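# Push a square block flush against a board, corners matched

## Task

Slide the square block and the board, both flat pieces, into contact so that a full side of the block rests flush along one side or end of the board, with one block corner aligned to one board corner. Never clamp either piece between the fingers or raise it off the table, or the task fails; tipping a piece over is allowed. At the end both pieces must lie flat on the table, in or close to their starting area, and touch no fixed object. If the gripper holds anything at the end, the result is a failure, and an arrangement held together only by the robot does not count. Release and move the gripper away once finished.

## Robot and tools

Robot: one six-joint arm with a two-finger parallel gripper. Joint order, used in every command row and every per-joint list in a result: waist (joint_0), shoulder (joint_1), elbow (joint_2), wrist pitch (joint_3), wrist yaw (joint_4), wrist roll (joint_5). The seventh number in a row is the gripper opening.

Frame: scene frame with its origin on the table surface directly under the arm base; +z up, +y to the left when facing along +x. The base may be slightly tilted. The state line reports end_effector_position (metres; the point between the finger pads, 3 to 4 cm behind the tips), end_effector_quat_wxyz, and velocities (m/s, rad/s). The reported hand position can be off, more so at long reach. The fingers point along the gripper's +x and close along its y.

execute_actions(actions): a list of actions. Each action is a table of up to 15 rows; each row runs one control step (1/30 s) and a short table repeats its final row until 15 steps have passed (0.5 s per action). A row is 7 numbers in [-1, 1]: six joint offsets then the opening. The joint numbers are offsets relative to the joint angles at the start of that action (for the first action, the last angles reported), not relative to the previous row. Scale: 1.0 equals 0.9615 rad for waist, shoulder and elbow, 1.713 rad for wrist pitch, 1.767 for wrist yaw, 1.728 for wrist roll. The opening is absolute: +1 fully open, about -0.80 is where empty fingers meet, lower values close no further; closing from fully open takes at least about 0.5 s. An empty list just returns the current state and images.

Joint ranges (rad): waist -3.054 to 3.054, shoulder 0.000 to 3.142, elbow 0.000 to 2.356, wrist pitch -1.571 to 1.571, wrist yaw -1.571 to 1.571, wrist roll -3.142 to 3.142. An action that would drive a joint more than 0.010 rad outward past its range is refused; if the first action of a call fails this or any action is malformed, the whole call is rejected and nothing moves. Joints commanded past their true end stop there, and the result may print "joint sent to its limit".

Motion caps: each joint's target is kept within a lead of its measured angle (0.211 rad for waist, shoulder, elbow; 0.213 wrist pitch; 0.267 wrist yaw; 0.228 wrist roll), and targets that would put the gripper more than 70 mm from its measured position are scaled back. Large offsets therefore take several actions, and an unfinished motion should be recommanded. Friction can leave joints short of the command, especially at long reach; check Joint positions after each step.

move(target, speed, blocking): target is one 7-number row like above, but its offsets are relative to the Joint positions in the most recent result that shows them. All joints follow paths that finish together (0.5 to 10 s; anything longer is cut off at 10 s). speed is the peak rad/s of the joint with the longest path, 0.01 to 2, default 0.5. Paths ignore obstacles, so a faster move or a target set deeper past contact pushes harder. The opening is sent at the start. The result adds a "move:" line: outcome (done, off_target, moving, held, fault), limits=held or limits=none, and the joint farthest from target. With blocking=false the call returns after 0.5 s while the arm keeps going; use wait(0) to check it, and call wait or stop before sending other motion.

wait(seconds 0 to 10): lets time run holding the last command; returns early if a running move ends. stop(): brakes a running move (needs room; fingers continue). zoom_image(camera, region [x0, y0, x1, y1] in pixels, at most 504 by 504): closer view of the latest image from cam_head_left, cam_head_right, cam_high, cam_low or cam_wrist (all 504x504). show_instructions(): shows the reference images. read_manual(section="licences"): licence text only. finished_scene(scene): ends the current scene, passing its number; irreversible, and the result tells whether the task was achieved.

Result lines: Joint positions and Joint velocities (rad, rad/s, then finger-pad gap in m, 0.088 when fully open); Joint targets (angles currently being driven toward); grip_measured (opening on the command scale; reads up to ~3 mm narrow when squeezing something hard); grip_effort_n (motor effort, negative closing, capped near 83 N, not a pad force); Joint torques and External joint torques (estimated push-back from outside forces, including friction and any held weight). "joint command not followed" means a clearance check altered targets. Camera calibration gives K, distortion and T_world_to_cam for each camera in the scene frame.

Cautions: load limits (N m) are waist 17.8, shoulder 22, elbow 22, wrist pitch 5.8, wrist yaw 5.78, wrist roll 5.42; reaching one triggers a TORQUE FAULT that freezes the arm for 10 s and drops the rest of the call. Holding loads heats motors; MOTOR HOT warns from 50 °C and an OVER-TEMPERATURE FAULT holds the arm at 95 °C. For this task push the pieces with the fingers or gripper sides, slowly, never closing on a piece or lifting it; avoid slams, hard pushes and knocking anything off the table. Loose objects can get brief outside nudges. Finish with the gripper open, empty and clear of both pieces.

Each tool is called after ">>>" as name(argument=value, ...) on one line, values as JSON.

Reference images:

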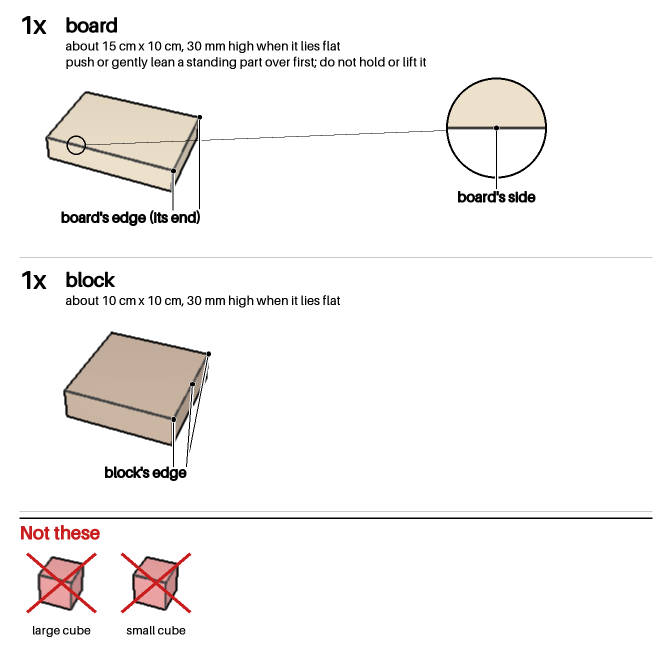

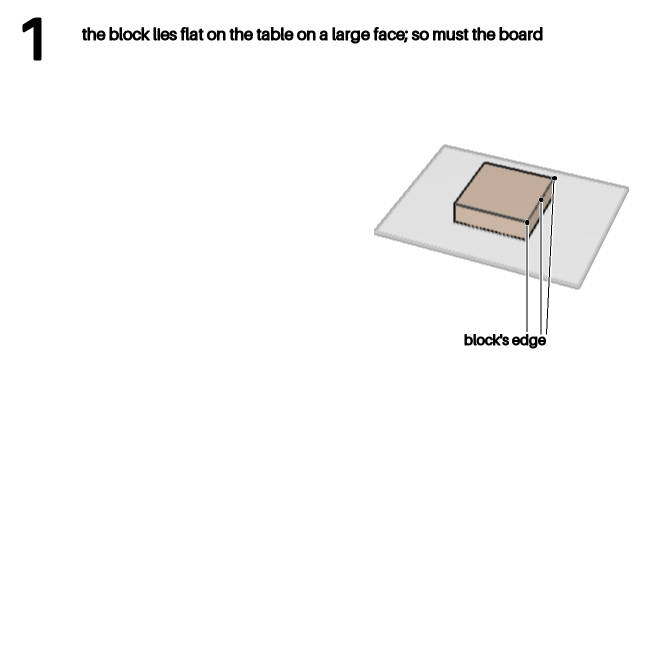

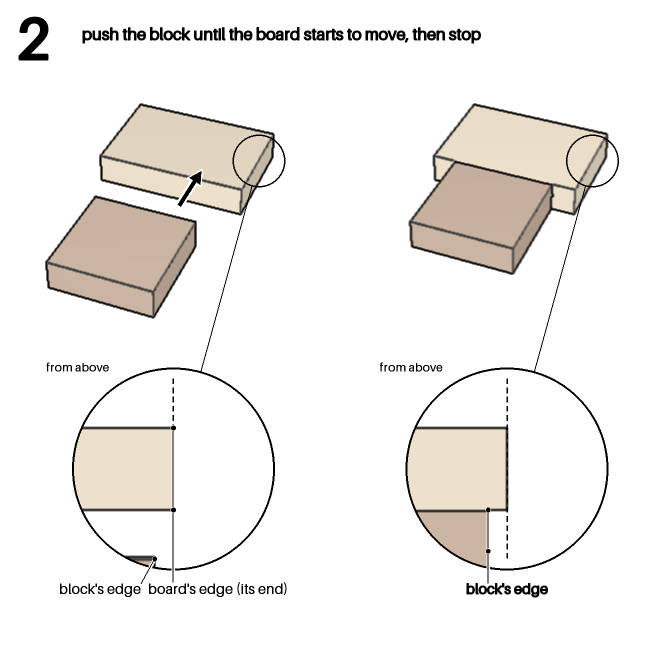

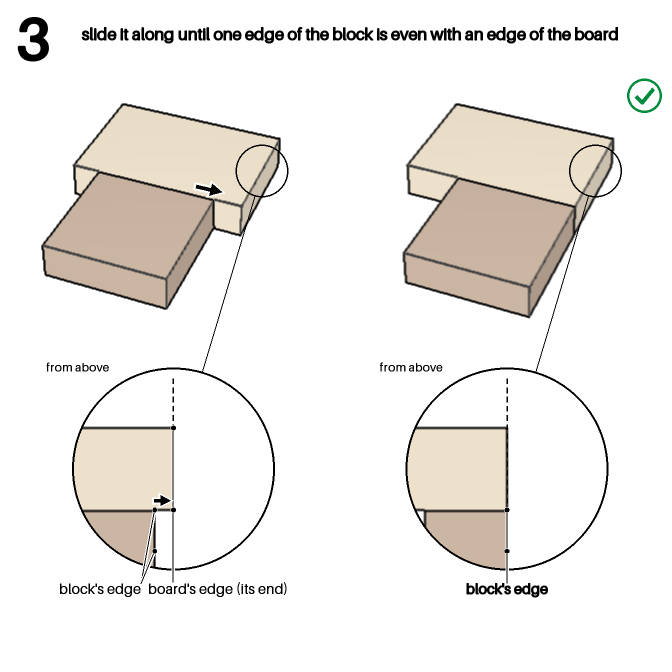

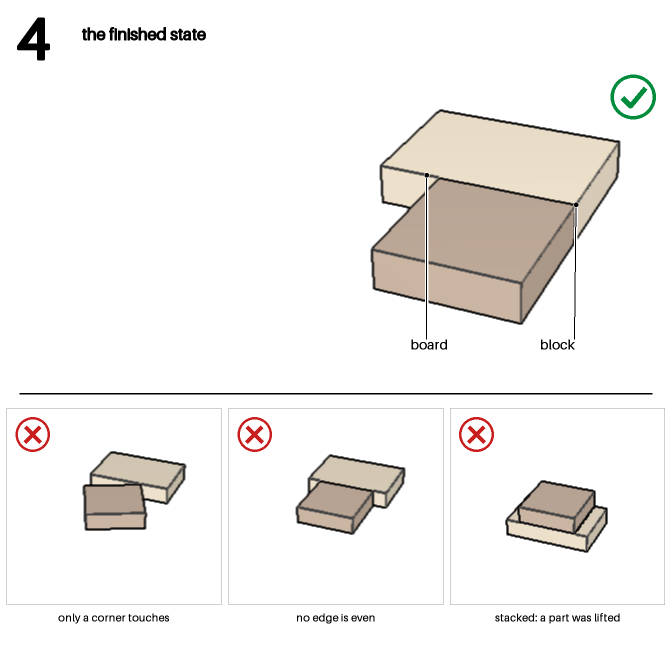

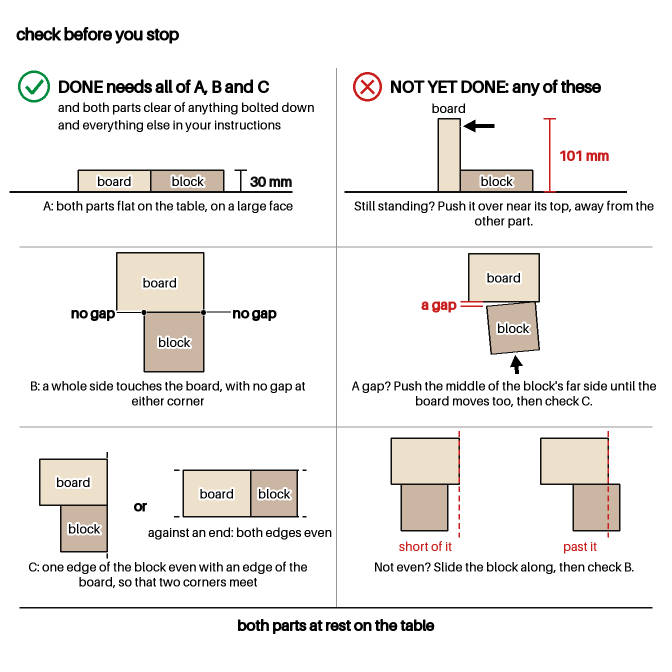

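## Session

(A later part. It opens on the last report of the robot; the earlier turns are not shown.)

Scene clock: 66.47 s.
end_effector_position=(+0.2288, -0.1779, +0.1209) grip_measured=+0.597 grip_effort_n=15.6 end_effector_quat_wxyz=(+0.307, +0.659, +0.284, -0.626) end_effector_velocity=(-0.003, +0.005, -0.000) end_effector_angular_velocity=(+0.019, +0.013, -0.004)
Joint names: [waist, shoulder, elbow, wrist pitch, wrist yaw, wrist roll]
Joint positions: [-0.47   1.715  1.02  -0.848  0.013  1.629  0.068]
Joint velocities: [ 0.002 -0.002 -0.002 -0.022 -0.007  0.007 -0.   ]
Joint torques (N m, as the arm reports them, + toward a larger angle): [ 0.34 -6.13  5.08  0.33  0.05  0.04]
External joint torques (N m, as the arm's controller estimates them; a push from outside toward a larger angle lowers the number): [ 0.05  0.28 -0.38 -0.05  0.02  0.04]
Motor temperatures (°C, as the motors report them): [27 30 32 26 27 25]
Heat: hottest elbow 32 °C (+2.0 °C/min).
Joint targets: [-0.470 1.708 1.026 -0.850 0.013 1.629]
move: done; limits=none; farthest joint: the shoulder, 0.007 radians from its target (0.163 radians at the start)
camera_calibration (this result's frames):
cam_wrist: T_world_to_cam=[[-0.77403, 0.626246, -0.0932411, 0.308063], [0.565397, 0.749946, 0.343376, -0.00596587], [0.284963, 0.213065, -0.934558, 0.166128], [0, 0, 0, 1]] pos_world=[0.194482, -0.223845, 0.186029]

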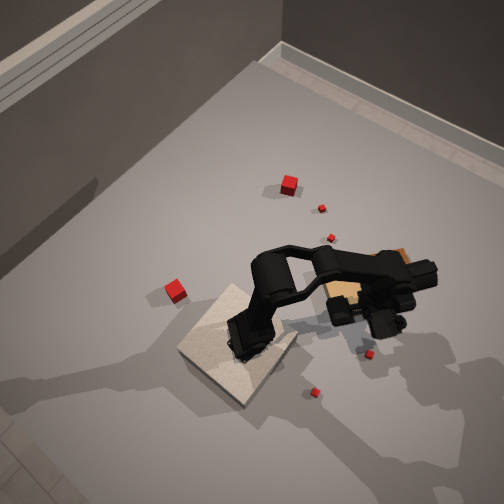

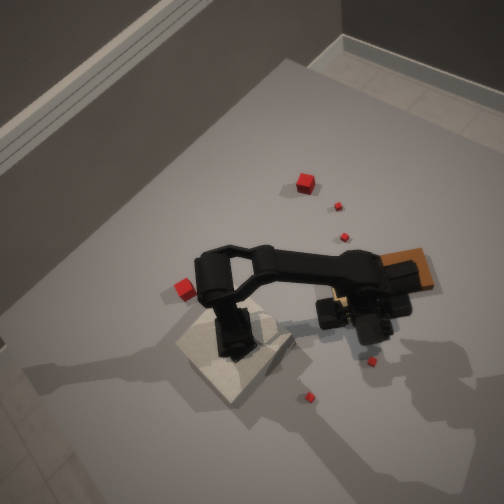

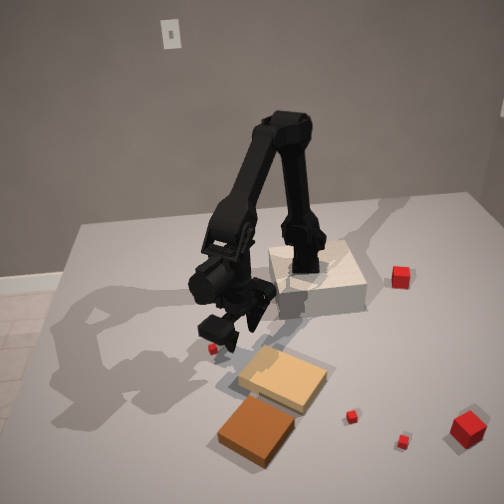

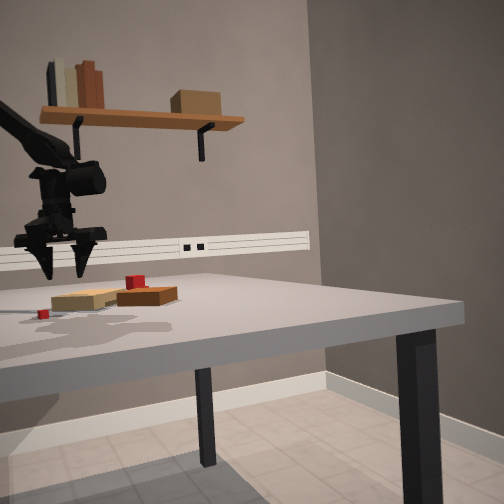

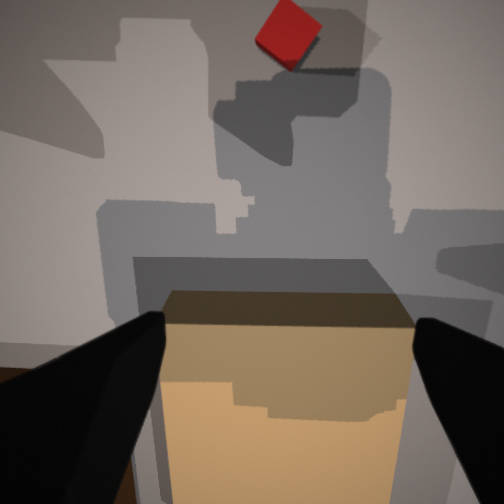

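>>> move(target=[0.441,-0.22,-0.28,0.017,-0.008,-0.675,0.6], speed=1)

>>> move(target=[0,0.185,-0.13,0.17,0,0,0.6], speed=0.4)

>>> zoom_image(camera="cam_high", region=[190,320,350,480])

Scene clock: 72.27 s.
end_effector_position=(+0.2175, -0.0512, +0.1125) grip_measured=+0.598 grip_effort_n=13.7 end_effector_quat_wxyz=(+0.677, +0.251, +0.653, -0.230) end_effector_velocity=(-0.004, +0.005, -0.000) end_effector_angular_velocity=(+0.026, +0.016, +0.011)
Joint names: [waist, shoulder, elbow, wrist pitch, wrist yaw, wrist roll]
Joint positions: [-0.048  1.512  0.762 -0.821  0.     0.466  0.068]
Joint velocities: [ 0.002 -0.002 -0.002 -0.022 -0.022 -0.007  0.   ]
Joint torques (N m, as the arm reports them, + toward a larger angle): [ 0.44 -4.77  3.38  0.66 -0.06 -0.08]
External joint torques (N m, as the arm's controller estimates them; a push from outside toward a larger angle lowers the number): [ 0.27 -0.12 -2.01  0.26 -0.05 -0.07]
Motor temperatures (°C, as the motors report them): [27 30 32 26 27 25]
Heat: hottest elbow 32 °C (+1.0 °C/min).
Joint targets: [-0.046 1.504 0.751 -0.819 -0.001 0.463]
move: off_target; limits=none; farthest joint: the elbow, 0.011 radians from its target (0.270 radians at the start)
camera_calibration (this result's frames):
cam_wrist: T_world_to_cam=[[-0.612787, -0.785914, -0.0826502, 0.110681], [-0.767968, 0.567584, 0.296771, 0.194185], [-0.186326, 0.24533, -0.951365, 0.240555], [0, 0, 0, 1]] pos_world=[0.261773, -0.0822458, 0.180375]

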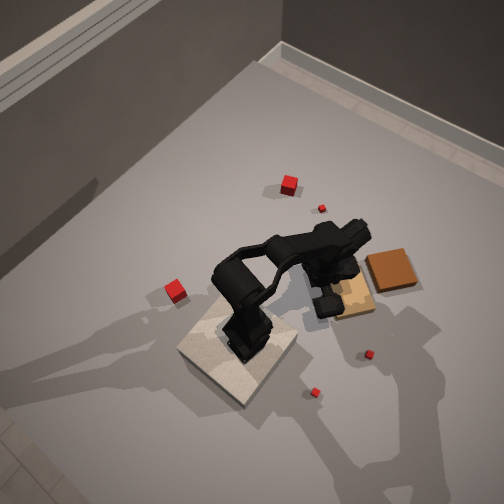

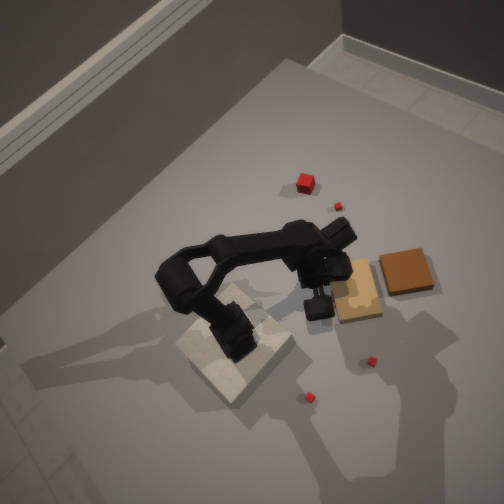

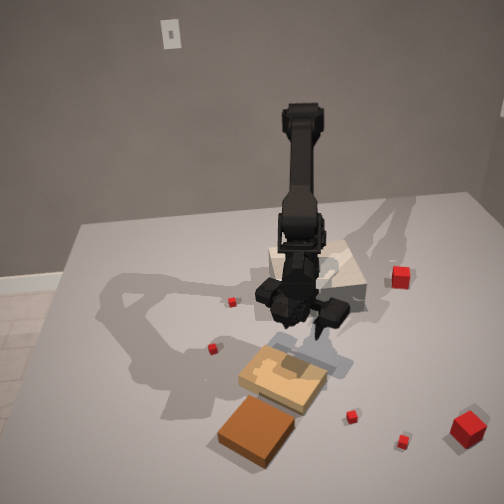

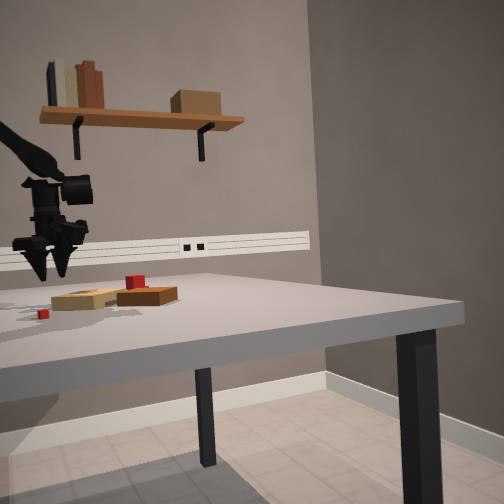

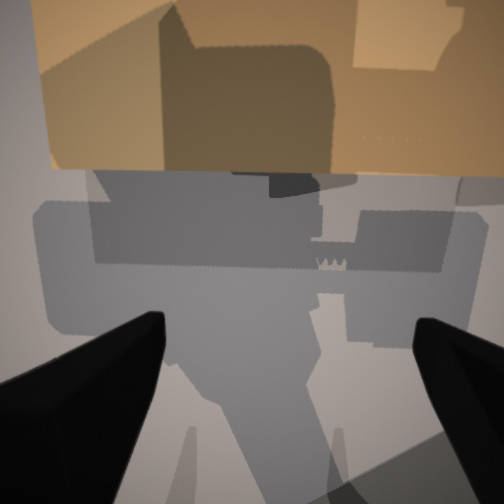

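Scene clock: 73.50 s.
end_effector_position=(+0.2221, -0.0507, +0.0550) grip_measured=+0.598 grip_effort_n=13.7 end_effector_quat_wxyz=(+0.679, +0.251, +0.651, -0.229) end_effector_velocity=(-0.004, +0.001, -0.001) end_effector_angular_velocity=(+0.010, +0.010, +0.006)
Joint names: [waist, shoulder, elbow, wrist pitch, wrist yaw, wrist roll]
Joint positions: [-0.048  1.679  0.646 -0.532  0.     0.466  0.068]
Joint velocities: [-0.002 -0.002 -0.007 -0.007 -0.007 -0.007 -0.   ]
Joint torques (N m, as the arm reports them, + toward a larger angle): [ 0.21 -3.39  2.75  0.67  0.    0.04]
External joint torques (N m, as the arm's controller estimates them; a push from outside toward a larger angle lowers the number): [ 0.06  1.69 -1.74  0.26  0.    0.04]
Motor temperatures (°C, as the motors report them): [27 30 32 26 27 25]
Heat: hottest elbow 32 °C (+1.0 °C/min).
Joint targets: [-0.048 1.690 0.637 -0.530 0.000 0.466]
move: off_target; limits=none; farthest joint: the shoulder, 0.011 radians from its target (0.178 radians at the start)
camera_calibration (this result's frames):
cam_wrist: T_world_to_cam=[[-0.612413, -0.785932, -0.0852125, 0.109163], [-0.769626, 0.56811, 0.291421, 0.215184], [-0.180627, 0.244052, -0.952792, 0.185311], [0, 0, 0, 1]] pos_world=[0.265936, -0.0816786, 0.123156]

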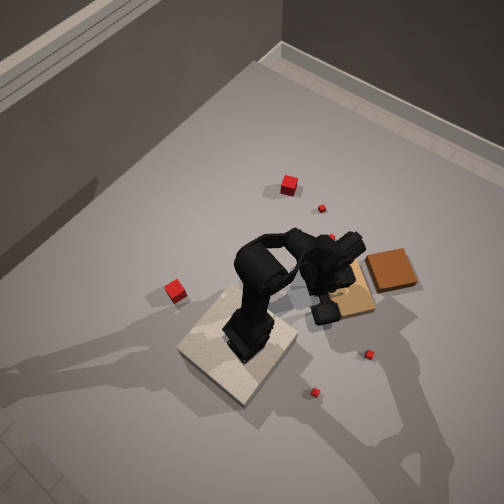

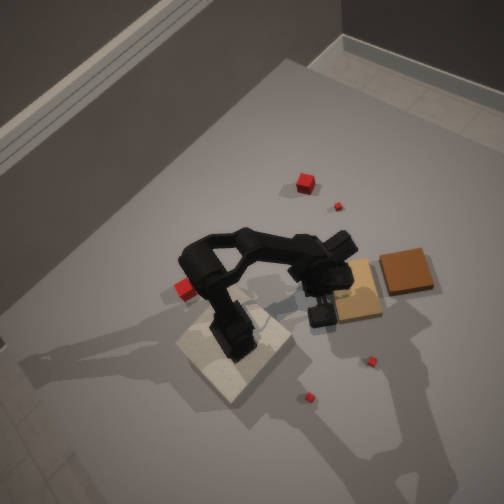

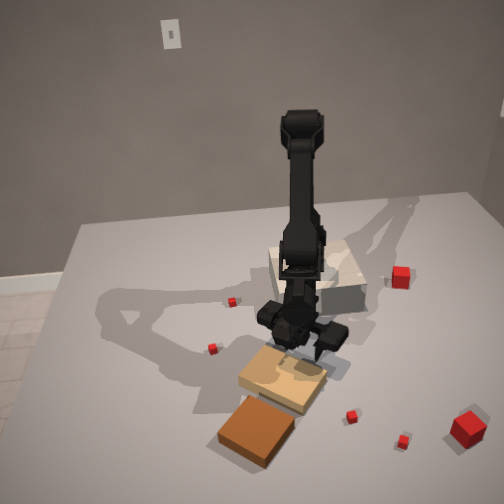

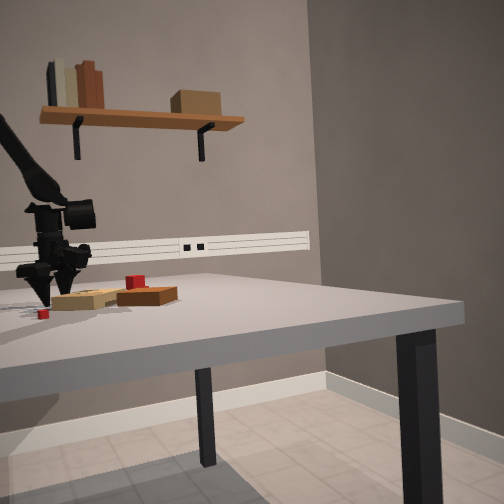

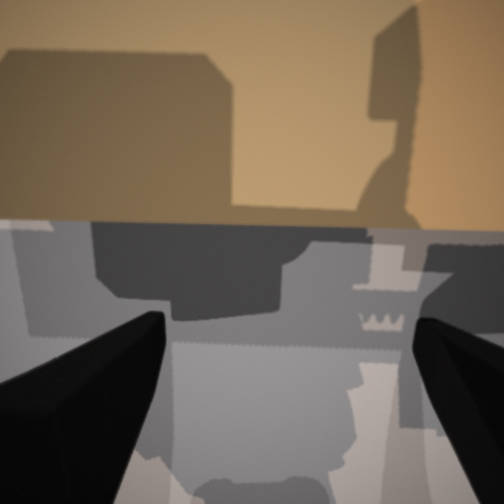

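Region (190, 320, 350, 480) of cam_high's 504x504 image, scaled by 3.150, with more detail than that image has.

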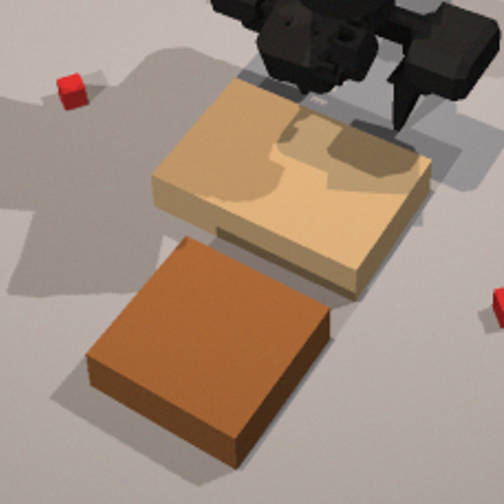

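>>> move(target=[-0.099,0.19,0.235,-0.03,0,-0.055,0.6], speed=0.13)

>>> zoom_image(camera="cam_high", region=[190,320,350,480])

Scene clock: 79.60 s.
end_effector_position=(+0.2645, -0.0851, +0.0567) grip_measured=+0.598 grip_effort_n=13.7 end_effector_quat_wxyz=(+0.676, +0.252, +0.654, -0.227) end_effector_velocity=(-0.002, +0.002, +0.000) end_effector_angular_velocity=(+0.023, -0.000, +0.016)
Joint names: [waist, shoulder, elbow, wrist pitch, wrist yaw, wrist roll]
Joint positions: [-0.137  1.845  0.862 -0.588 -0.005  0.373  0.068]
Joint velocities: [-0.007 -0.002 -0.002 -0.007 -0.022 -0.022 -0.   ]
Joint torques (N m, as the arm reports them, + toward a larger angle): [-0.33 -4.11  4.82  0.87  0.22 -0.05]
External joint torques (N m, as the arm's controller estimates them; a push from outside toward a larger angle lowers the number): [-0.5   2.42  0.15  0.47  0.23 -0.05]
Motor temperatures (°C, as the motors report them): [27 30 32 26 27 25]
Heat: hottest elbow 32 °C (+0.0 °C/min).
Joint targets: [-0.143 1.861 0.872 -0.583 0.000 0.371]
move: off_target; limits=none; farthest joint: the shoulder, 0.016 radians from its target (0.183 radians at the start)
camera_calibration (this result's frames):
cam_wrist: T_world_to_cam=[[-0.610167, -0.787457, -0.0872239, 0.107682], [-0.770003, 0.563493, 0.299284, 0.266153], [-0.186523, 0.249776, -0.950169, 0.204931], [0, 0, 0, 1]] pos_world=[0.308868, -0.116367, 0.124456]

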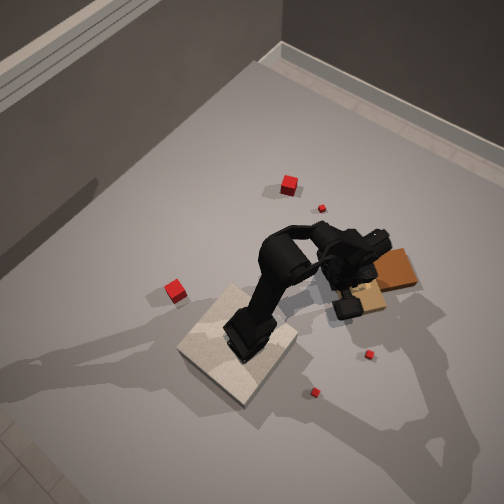

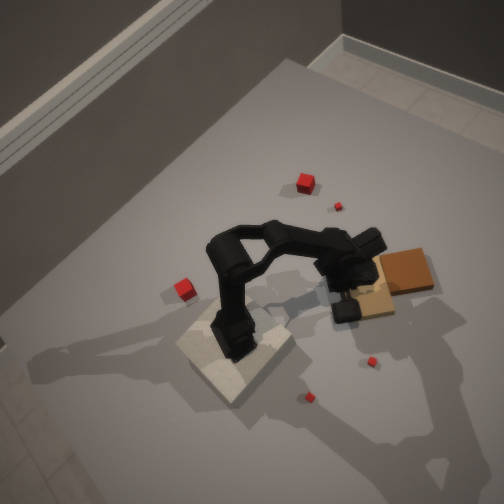

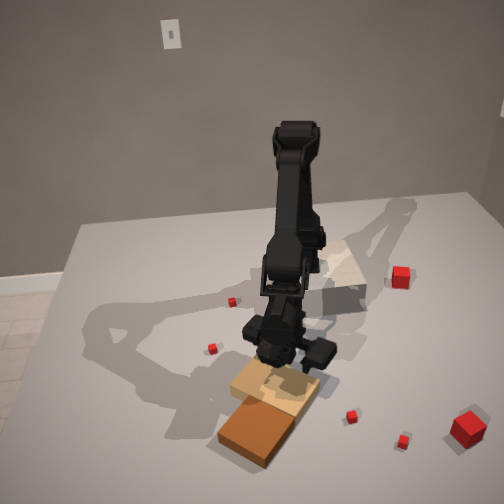

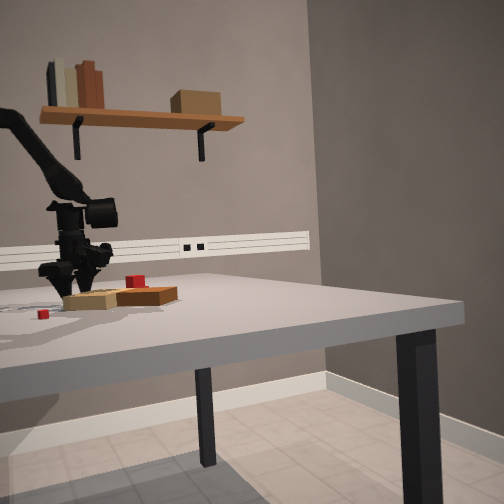

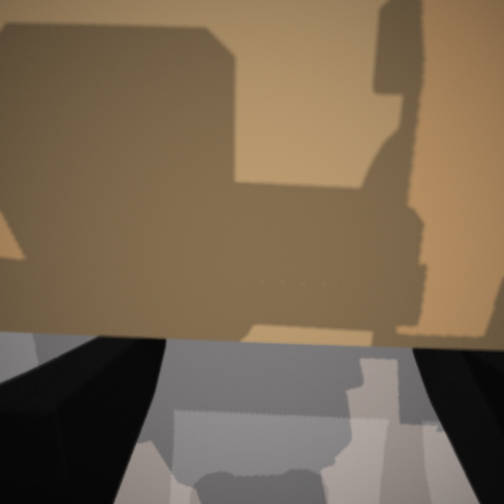

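Region (190, 320, 350, 480) of cam_high's 504x504 image, scaled by 3.150, with more detail than that image has.

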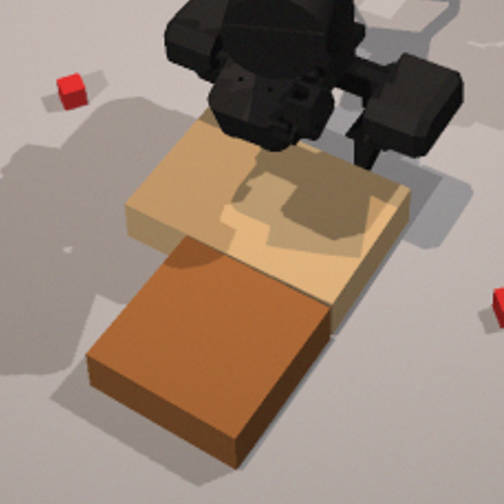

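Almost touching; about 5 mm more, then retreat.

>>> move(target=[-0.016,0.034,0.032,0,0,-0.005,0.6], speed=0.05)

>>> move(target=[0.15,-0.32,-0.2,-0.1,0,0,0.6])

>>> zoom_image(camera="cam_high", region=[230,370,330,450])

>>> zoom_image(camera="cam_head_right", region=[340,235,450,325])

Scene clock: 84.67 s.
end_effector_position=(+0.2669, -0.0874, +0.0565) grip_measured=+0.598 grip_effort_n=13.7 end_effector_quat_wxyz=(+0.674, +0.254, +0.656, -0.226) end_effector_velocity=(+0.000, -0.002, +0.000) end_effector_angular_velocity=(-0.009, -0.005, +0.004)
Joint names: [waist, shoulder, elbow, wrist pitch, wrist yaw, wrist roll]
Joint positions: [-0.145  1.86   0.88  -0.598 -0.011  0.368  0.068]
Joint velocities: [-0.002 -0.002 -0.002  0.007  0.007 -0.007 -0.   ]
Joint torques (N m, as the arm reports them, + toward a larger angle): [-0.47 -3.97  5.02  1.22  0.2  -0.07]
External joint torques (N m, as the arm's controller estimates them; a push from outside toward a larger angle lowers the number): [-0.69  2.69  0.34  0.82  0.22 -0.06]
Motor temperatures (°C, as the motors report them): [27 30 32 26 27 25]
Heat: hottest elbow 32 °C (+0.0 °C/min).
Joint targets: [-0.153 1.878 0.892 -0.588 -0.005 0.365]
move: off_target; limits=none; farthest joint: the shoulder, 0.018 radians from its target (0.032 radians at the start)
camera_calibration (this result's frames):
cam_wrist: T_world_to_cam=[[-0.612341, -0.785405, -0.0904299, 0.10826], [-0.767552, 0.563178, 0.306095, 0.268303], [-0.189481, 0.256844, -0.947696, 0.206977], [0, 0, 0, 1]] pos_world=[0.311446, -0.119235, 0.123815]

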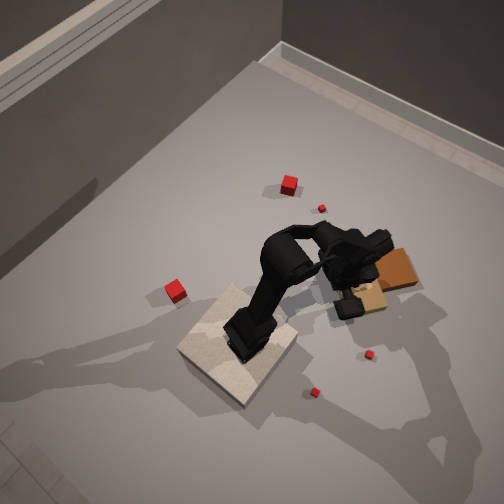

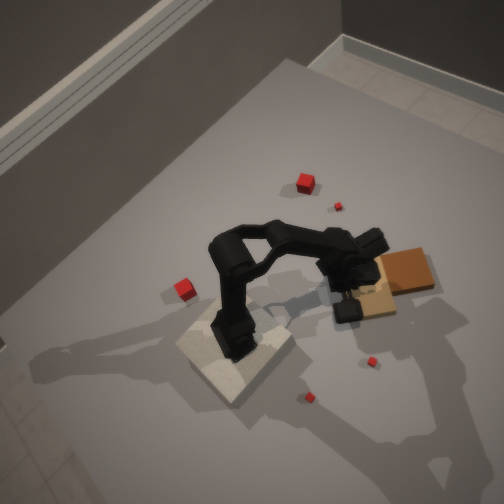

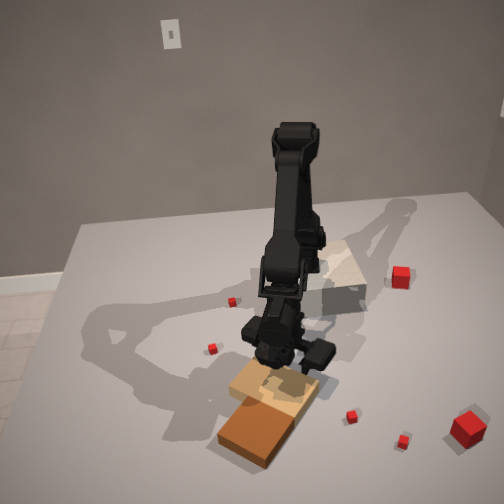

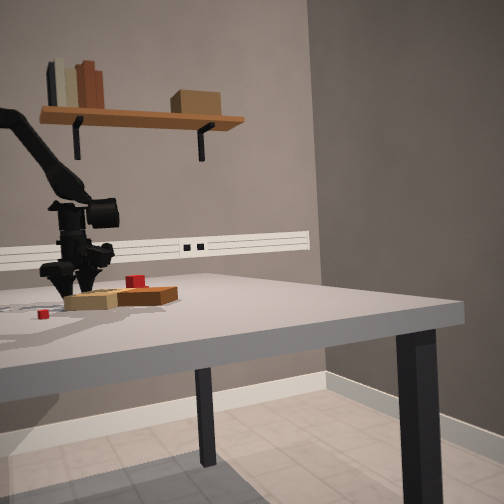

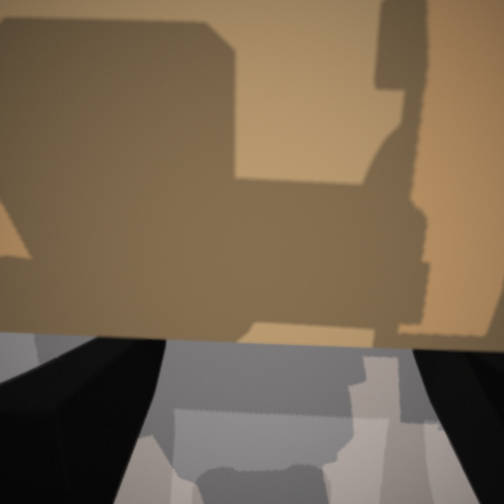

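Scene clock: 85.77 s.
end_effector_position=(+0.2058, -0.0367, +0.0891) grip_measured=+0.598 grip_effort_n=13.7 end_effector_quat_wxyz=(+0.672, +0.204, +0.689, -0.181) end_effector_velocity=(-0.004, +0.000, -0.000) end_effector_angular_velocity=(+0.009, +0.006, +0.000)
Joint names: [waist, shoulder, elbow, wrist pitch, wrist yaw, wrist roll]
Joint positions: [-0.003  1.56   0.697 -0.767 -0.01   0.368  0.068]
Joint velocities: [-0.007 -0.007 -0.007 -0.007 -0.007 -0.007 -0.   ]
Joint torques (N m, as the arm reports them, + toward a larger angle): [ 0.37 -4.7   3.05  0.25 -0.02  0.04]
External joint torques (N m, as the arm's controller estimates them; a push from outside toward a larger angle lowers the number): [ 0.26 -0.1  -1.96 -0.06 -0.01  0.04]
Motor temperatures (°C, as the motors report them): [27 30 32 26 27 25]
Heat: hottest elbow 32 °C (+0.0 °C/min).
Joint targets: [-0.001 1.552 0.687 -0.769 -0.011 0.368]
move: done; limits=none; farthest joint: the elbow, 0.010 radians from its target (0.192 radians at the start)
camera_calibration (this result's frames):
cam_wrist: T_world_to_cam=[[-0.497857, -0.864471, -0.0694928, 0.0852673], [-0.824405, 0.446857, 0.347384, 0.186566], [-0.26925, 0.230237, -0.935145, 0.227634], [0, 0, 0, 1]] pos_world=[0.257547, -0.0620671, 0.153986]

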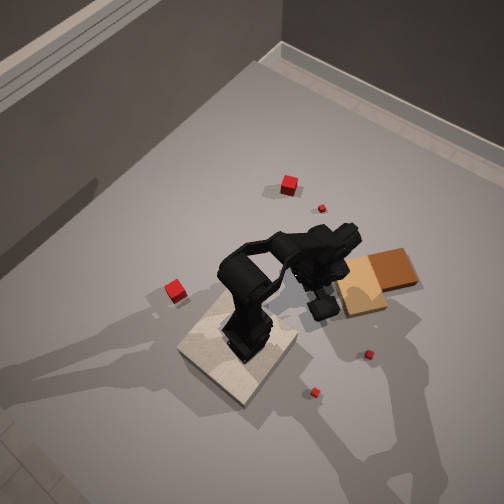

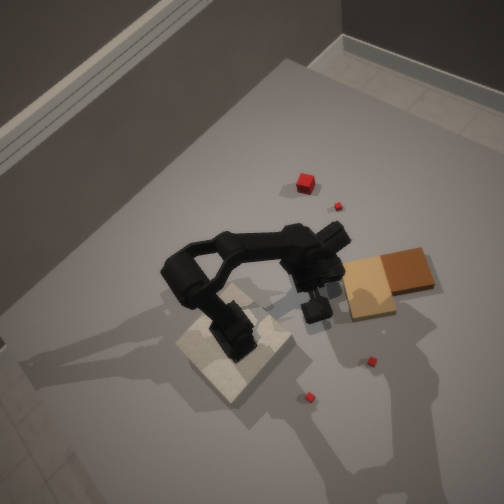

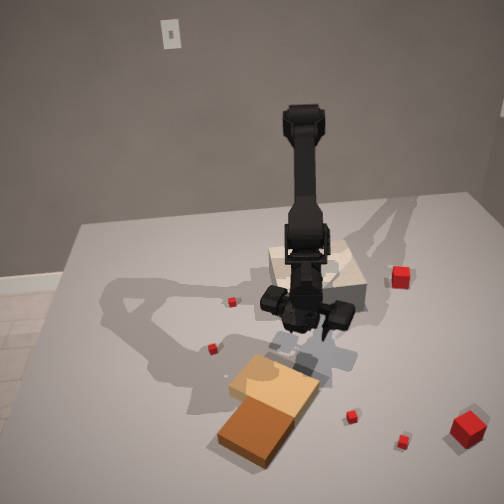

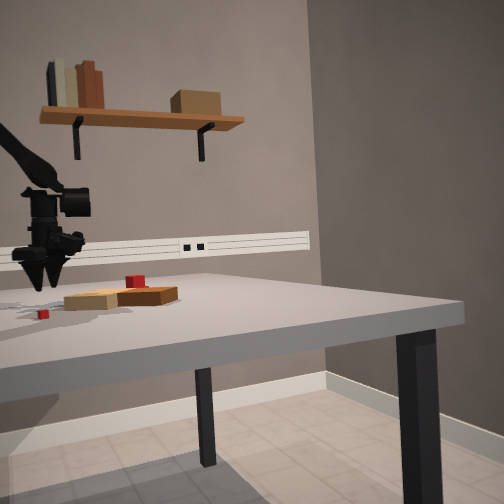

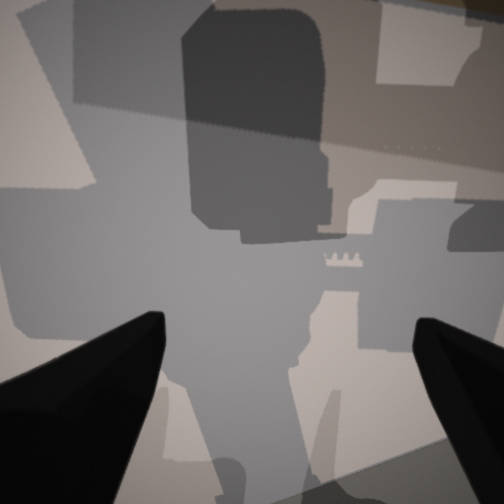

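Region (230, 370, 330, 450) of cam_high's 504x504 image, scaled by 5.040, with more detail than that image has; it fills the top 403 rows of this view, and the rest is white.

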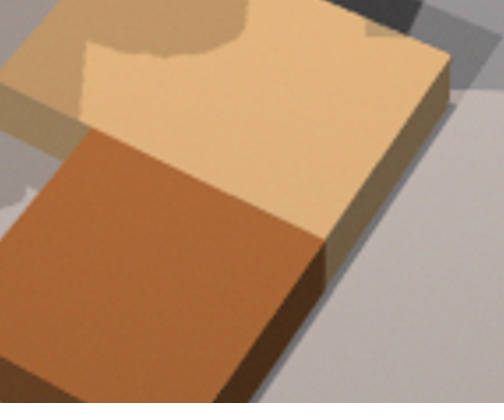

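Region (340, 235, 450, 325) of cam_head_right's 504x504 image, scaled by 4.582, with more detail than that image has; it fills the top 412 rows of this view, and the rest is white.

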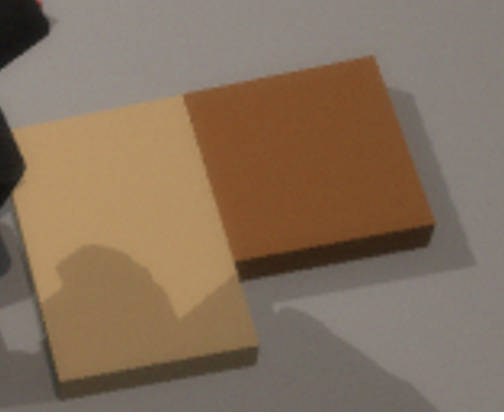

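>>> finished_scene(scene=1)

The scene is finished: the task was done.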